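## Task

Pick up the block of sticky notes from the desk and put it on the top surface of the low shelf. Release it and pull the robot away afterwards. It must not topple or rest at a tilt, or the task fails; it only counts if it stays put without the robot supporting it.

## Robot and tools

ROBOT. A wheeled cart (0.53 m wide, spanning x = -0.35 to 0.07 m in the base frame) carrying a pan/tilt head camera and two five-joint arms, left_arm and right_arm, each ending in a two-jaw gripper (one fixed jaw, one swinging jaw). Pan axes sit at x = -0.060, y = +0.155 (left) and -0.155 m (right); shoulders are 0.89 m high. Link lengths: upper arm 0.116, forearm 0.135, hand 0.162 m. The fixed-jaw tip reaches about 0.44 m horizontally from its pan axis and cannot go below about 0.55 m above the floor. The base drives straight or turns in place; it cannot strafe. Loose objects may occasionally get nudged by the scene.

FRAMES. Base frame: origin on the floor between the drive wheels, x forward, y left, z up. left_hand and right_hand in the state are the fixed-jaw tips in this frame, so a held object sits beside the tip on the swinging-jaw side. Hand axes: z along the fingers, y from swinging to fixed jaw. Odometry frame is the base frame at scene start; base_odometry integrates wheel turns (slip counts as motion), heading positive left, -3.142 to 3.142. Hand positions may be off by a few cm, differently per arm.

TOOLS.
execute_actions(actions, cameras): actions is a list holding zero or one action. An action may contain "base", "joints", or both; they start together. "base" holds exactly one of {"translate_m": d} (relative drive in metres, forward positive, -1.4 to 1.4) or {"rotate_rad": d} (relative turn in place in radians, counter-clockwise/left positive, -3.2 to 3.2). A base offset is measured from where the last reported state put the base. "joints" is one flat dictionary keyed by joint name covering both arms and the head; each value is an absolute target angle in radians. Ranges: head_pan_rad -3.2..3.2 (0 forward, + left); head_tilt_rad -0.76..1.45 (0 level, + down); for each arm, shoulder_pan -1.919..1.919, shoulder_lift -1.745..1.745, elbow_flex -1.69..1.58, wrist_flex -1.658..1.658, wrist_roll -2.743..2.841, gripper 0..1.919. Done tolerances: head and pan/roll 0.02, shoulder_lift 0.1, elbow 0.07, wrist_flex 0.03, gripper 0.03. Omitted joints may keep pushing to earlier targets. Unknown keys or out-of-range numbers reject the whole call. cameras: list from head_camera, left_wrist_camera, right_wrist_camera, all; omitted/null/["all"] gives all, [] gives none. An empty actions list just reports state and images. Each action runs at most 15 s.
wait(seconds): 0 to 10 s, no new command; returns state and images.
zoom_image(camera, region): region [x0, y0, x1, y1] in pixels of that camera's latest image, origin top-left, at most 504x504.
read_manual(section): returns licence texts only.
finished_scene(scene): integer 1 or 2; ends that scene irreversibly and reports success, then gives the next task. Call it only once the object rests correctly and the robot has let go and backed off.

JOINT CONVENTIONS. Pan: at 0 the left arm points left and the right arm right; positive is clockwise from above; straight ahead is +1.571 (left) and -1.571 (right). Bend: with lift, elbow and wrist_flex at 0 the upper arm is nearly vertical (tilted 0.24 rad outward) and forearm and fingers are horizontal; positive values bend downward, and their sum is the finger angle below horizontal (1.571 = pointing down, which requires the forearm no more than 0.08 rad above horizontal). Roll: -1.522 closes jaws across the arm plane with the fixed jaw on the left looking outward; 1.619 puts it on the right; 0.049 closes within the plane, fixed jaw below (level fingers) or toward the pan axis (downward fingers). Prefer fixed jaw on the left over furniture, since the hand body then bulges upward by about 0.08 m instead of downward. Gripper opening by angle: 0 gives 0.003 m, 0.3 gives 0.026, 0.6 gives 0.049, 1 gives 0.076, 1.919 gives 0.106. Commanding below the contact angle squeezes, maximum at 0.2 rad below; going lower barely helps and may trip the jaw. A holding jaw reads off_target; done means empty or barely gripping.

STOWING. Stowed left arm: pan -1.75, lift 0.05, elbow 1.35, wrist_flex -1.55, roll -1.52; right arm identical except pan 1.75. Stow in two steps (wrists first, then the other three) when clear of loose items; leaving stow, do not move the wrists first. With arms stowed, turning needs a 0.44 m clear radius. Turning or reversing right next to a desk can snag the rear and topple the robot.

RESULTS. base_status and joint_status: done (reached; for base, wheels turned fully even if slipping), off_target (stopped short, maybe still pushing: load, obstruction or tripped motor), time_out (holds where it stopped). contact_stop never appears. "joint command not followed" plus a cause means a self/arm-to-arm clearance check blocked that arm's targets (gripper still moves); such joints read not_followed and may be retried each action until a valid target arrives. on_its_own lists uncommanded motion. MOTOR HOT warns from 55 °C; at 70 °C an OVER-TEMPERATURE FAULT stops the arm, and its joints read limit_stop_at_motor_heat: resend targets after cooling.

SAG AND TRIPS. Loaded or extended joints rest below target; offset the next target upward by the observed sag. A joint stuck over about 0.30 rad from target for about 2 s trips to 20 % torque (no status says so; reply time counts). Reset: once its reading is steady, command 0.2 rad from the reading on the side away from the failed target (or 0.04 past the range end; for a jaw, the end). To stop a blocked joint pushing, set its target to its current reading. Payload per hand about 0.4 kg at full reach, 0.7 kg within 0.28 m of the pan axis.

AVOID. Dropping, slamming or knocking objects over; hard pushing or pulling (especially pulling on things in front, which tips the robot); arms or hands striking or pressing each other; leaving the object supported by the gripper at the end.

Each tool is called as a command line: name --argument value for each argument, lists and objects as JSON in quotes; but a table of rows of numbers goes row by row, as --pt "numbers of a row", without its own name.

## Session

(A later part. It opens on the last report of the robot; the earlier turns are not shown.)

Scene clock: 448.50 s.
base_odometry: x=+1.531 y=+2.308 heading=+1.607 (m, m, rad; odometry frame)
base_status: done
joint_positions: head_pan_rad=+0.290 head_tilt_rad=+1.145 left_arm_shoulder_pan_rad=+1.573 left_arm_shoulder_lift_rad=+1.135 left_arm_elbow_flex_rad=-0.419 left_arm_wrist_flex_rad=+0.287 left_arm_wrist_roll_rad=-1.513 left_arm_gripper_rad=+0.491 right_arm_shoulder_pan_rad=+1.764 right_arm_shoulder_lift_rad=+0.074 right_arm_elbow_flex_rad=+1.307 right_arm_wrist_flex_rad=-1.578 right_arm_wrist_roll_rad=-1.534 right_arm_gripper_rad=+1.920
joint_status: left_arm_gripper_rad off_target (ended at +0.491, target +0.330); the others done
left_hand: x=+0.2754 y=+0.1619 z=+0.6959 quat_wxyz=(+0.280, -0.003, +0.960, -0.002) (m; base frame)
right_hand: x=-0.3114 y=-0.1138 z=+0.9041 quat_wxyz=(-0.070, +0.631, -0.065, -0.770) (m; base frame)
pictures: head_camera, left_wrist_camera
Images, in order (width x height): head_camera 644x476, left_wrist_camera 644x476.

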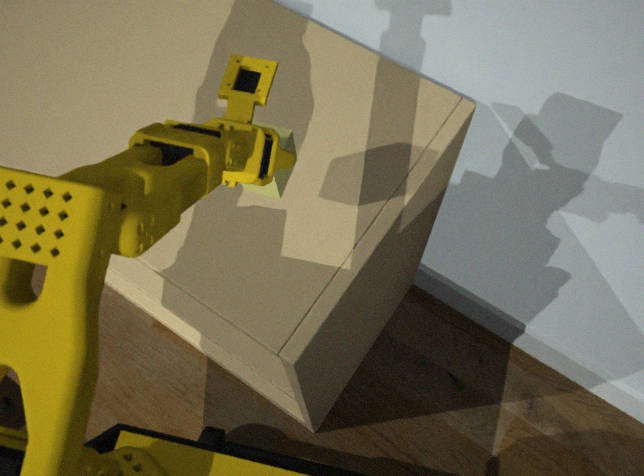

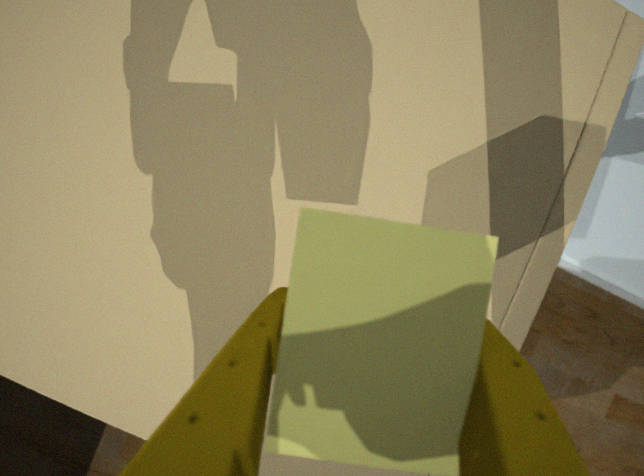

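execute_actions --actions '[{"joints": {"left_arm_shoulder_lift_rad": 1.275, "left_arm_wrist_flex_rad": 0.08, "left_arm_gripper_rad": 0.33}}]' --cameras '["head_camera", "left_wrist_camera"]'

Scene clock: 468.07 s.
base_odometry: x=+1.531 y=+2.308 heading=+1.607 (m, m, rad; odometry frame)
base_status: not commanded
joint_positions: head_pan_rad=+0.290 head_tilt_rad=+1.145 left_arm_shoulder_pan_rad=+1.573 left_arm_shoulder_lift_rad=+1.307 left_arm_elbow_flex_rad=-0.420 left_arm_wrist_flex_rad=+0.101 left_arm_wrist_roll_rad=-1.513 left_arm_gripper_rad=+0.491 right_arm_shoulder_pan_rad=+1.764 right_arm_shoulder_lift_rad=+0.074 right_arm_elbow_flex_rad=+1.307 right_arm_wrist_flex_rad=-1.578 right_arm_wrist_roll_rad=-1.534 right_arm_gripper_rad=+1.920
joint_status: left_arm_gripper_rad off_target (ended at +0.491, target +0.330); the others done
left_hand: x=+0.2637 y=+0.1619 z=+0.6608 quat_wxyz=(+0.287, -0.003, +0.958, -0.002) (m; base frame)
right_hand: x=-0.3114 y=-0.1138 z=+0.9041 quat_wxyz=(-0.070, +0.631, -0.065, -0.770) (m; base frame)
pictures: head_camera, left_wrist_camera
Images, in order (width x height): head_camera 644x476, left_wrist_camera 644x476.

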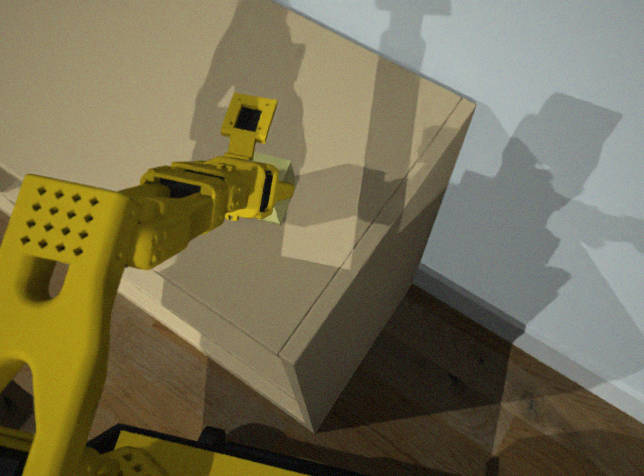

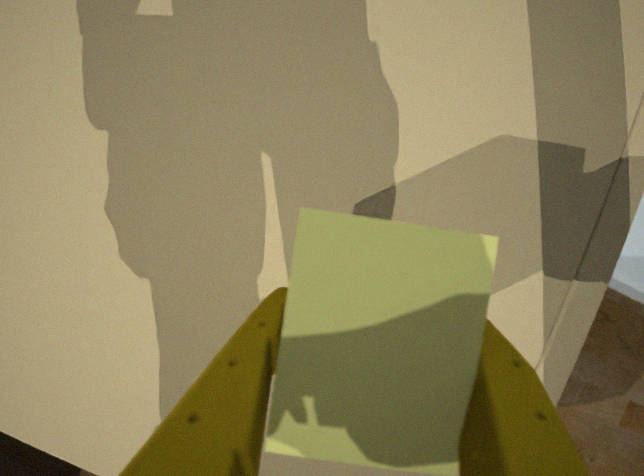

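zoom_image --camera "left_wrist_camera" --region '[280, 110, 620, 300]'

zoom_image --camera "head_camera" --region '[220, 130, 400, 270]'

Region (280, 110, 620, 300) of left_wrist_camera's 644x476 image, scaled by 1.482; it fills the top 282 rows of this view, and the rest is white.

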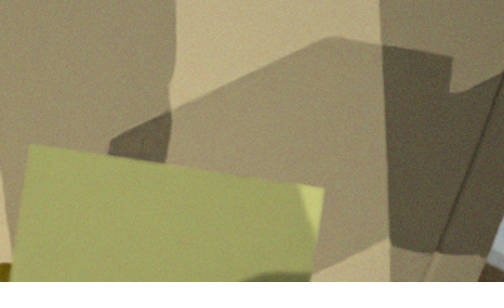

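Region (220, 130, 400, 270) of head_camera's 644x476 image, scaled by 2.800.

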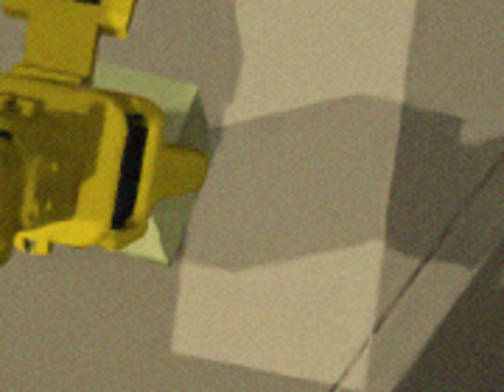

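execute_actions --actions '[{"joints": {"left_arm_shoulder_lift_rad": 1.345, "left_arm_wrist_flex_rad": 0.012, "left_arm_gripper_rad": 0.33}}]' --cameras '["head_camera", "left_wrist_camera"]'

Scene clock: 497.97 s.
base_odometry: x=+1.531 y=+2.308 heading=+1.607 (m, m, rad; odometry frame)
base_status: not commanded
joint_positions: head_pan_rad=+0.290 head_tilt_rad=+1.145 left_arm_shoulder_pan_rad=+1.573 left_arm_shoulder_lift_rad=+1.374 left_arm_elbow_flex_rad=-0.423 left_arm_wrist_flex_rad=+0.035 left_arm_wrist_roll_rad=-1.513 left_arm_gripper_rad=+0.491 right_arm_shoulder_pan_rad=+1.764 right_arm_shoulder_lift_rad=+0.074 right_arm_elbow_flex_rad=+1.307 right_arm_wrist_flex_rad=-1.578 right_arm_wrist_roll_rad=-1.534 right_arm_gripper_rad=+1.920
joint_status: left_arm_gripper_rad off_target (ended at +0.491, target +0.330); the others done
left_hand: x=+0.2571 y=+0.1619 z=+0.6476 quat_wxyz=(+0.288, -0.003, +0.958, -0.002) (m; base frame)
right_hand: x=-0.3114 y=-0.1138 z=+0.9041 quat_wxyz=(-0.070, +0.631, -0.065, -0.770) (m; base frame)
pictures: head_camera, left_wrist_camera
Images, in order (width x height): head_camera 644x476, left_wrist_camera 644x476.

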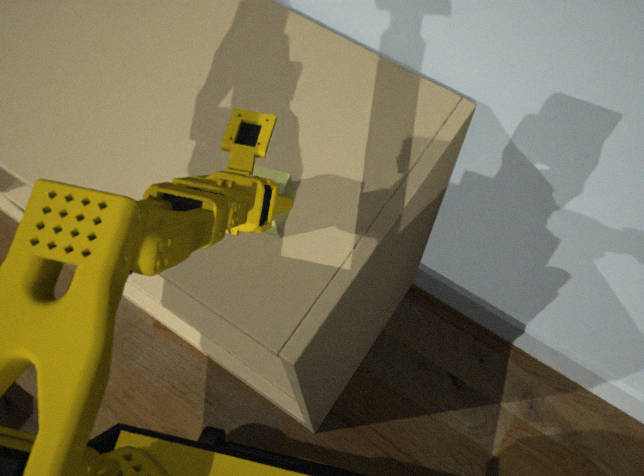

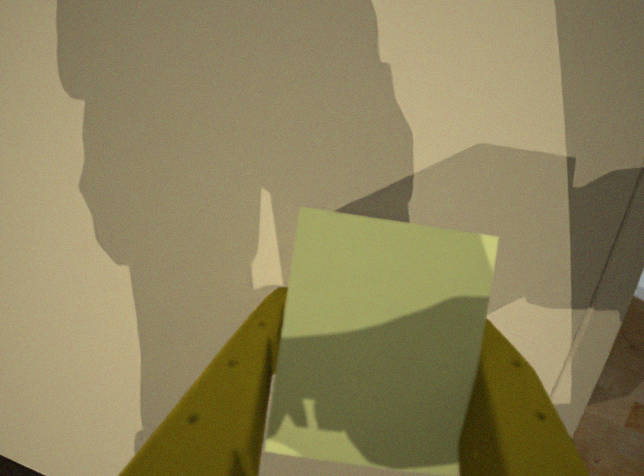

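zoom_image --camera "left_wrist_camera" --region '[280, 110, 620, 300]'

zoom_image --camera "head_camera" --region '[220, 130, 400, 270]'

Region (280, 110, 620, 300) of left_wrist_camera's 644x476 image, scaled by 1.482; it fills the top 282 rows of this view, and the rest is white.

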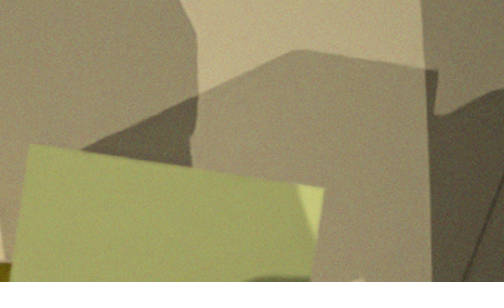

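Region (220, 130, 400, 270) of head_camera's 644x476 image, scaled by 2.800.

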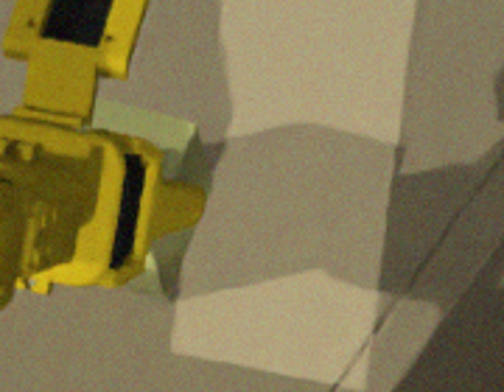

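execute_actions --actions '[{"joints": {"left_arm_shoulder_lift_rad": 1.36, "left_arm_gripper_rad": 1.0}}]' --cameras '["head_camera", "left_wrist_camera"]'

Scene clock: 512.07 s.
base_odometry: x=+1.531 y=+2.308 heading=+1.607 (m, m, rad; odometry frame)
base_status: not commanded
joint_positions: head_pan_rad=+0.290 head_tilt_rad=+1.145 left_arm_shoulder_pan_rad=+1.573 left_arm_shoulder_lift_rad=+1.379 left_arm_elbow_flex_rad=-0.428 left_arm_wrist_flex_rad=+0.031 left_arm_wrist_roll_rad=-1.513 left_arm_gripper_rad=+0.991 right_arm_shoulder_pan_rad=+1.764 right_arm_shoulder_lift_rad=+0.074 right_arm_elbow_flex_rad=+1.307 right_arm_wrist_flex_rad=-1.578 right_arm_wrist_roll_rad=-1.534 right_arm_gripper_rad=+1.920
joint_status: all done
left_hand: x=+0.2577 y=+0.1619 z=+0.6475 quat_wxyz=(+0.290, -0.003, +0.957, -0.002) (m; base frame)
right_hand: x=-0.3114 y=-0.1138 z=+0.9041 quat_wxyz=(-0.070, +0.631, -0.065, -0.770) (m; base frame)
pictures: head_camera, left_wrist_camera
Images, in order (width x height): head_camera 644x476, left_wrist_camera 644x476.

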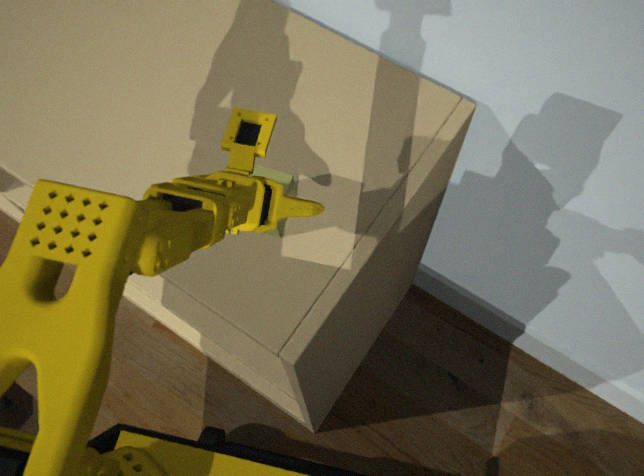

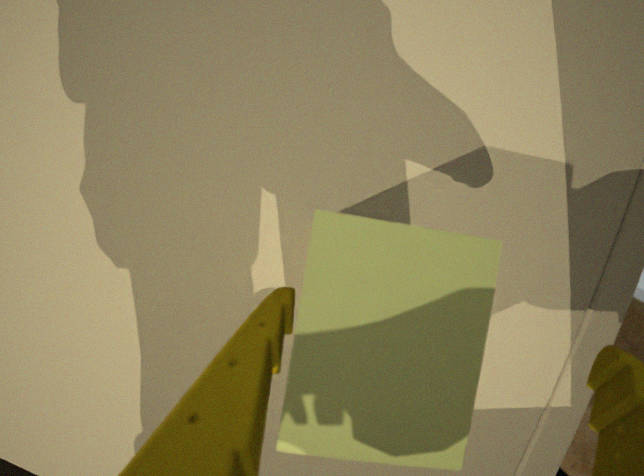

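execute_actions --actions '[{"base": {"translate_m": -0.35}, "joints": {"left_arm_shoulder_pan_rad": 1.525, "left_arm_shoulder_lift_rad": 0.0, "left_arm_wrist_flex_rad": 1.4, "head_pan_rad": 0.15, "head_tilt_rad": 0.8}}]' --cameras '["head_camera", "left_wrist_camera"]'

Scene clock: 527.00 s.
base_odometry: x=+1.543 y=+1.958 heading=+1.607 (m, m, rad; odometry frame)
base_status: done
joint_positions: head_pan_rad=+0.160 head_tilt_rad=+0.814 left_arm_shoulder_pan_rad=+1.530 left_arm_shoulder_lift_rad=+0.046 left_arm_elbow_flex_rad=-0.429 left_arm_wrist_flex_rad=+1.391 left_arm_wrist_roll_rad=-1.513 left_arm_gripper_rad=+0.993 right_arm_shoulder_pan_rad=+1.764 right_arm_shoulder_lift_rad=+0.074 right_arm_elbow_flex_rad=+1.307 right_arm_wrist_flex_rad=-1.578 right_arm_wrist_roll_rad=-1.534 right_arm_gripper_rad=+1.920
joint_status: all done
left_hand: x=+0.2116 y=+0.1737 z=+0.9245 quat_wxyz=(+0.278, -0.024, +0.960, +0.004) (m; base frame)
right_hand: x=-0.3114 y=-0.1138 z=+0.9041 quat_wxyz=(-0.070, +0.631, -0.065, -0.770) (m; base frame)
pictures: head_camera, left_wrist_camera
Images, in order (width x height): head_camera 644x476, left_wrist_camera 644x476.

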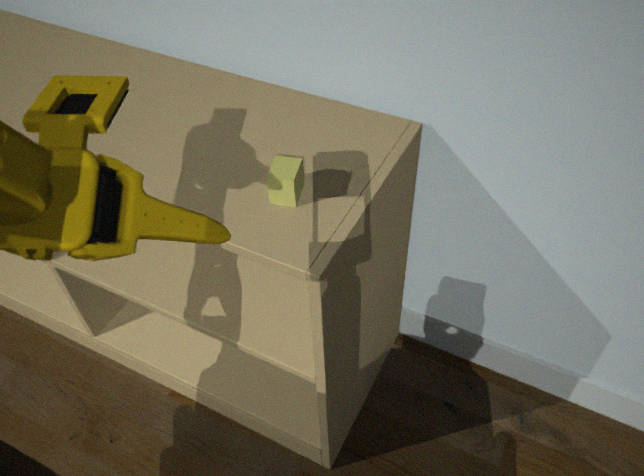

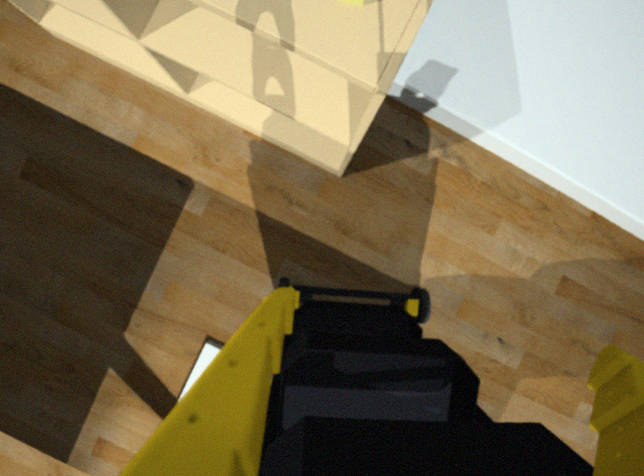

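The block is standing on the shelf top, well in from its edges, and the robot has moved clear.

finished_scene --scene 2

The scene is finished: the task was done.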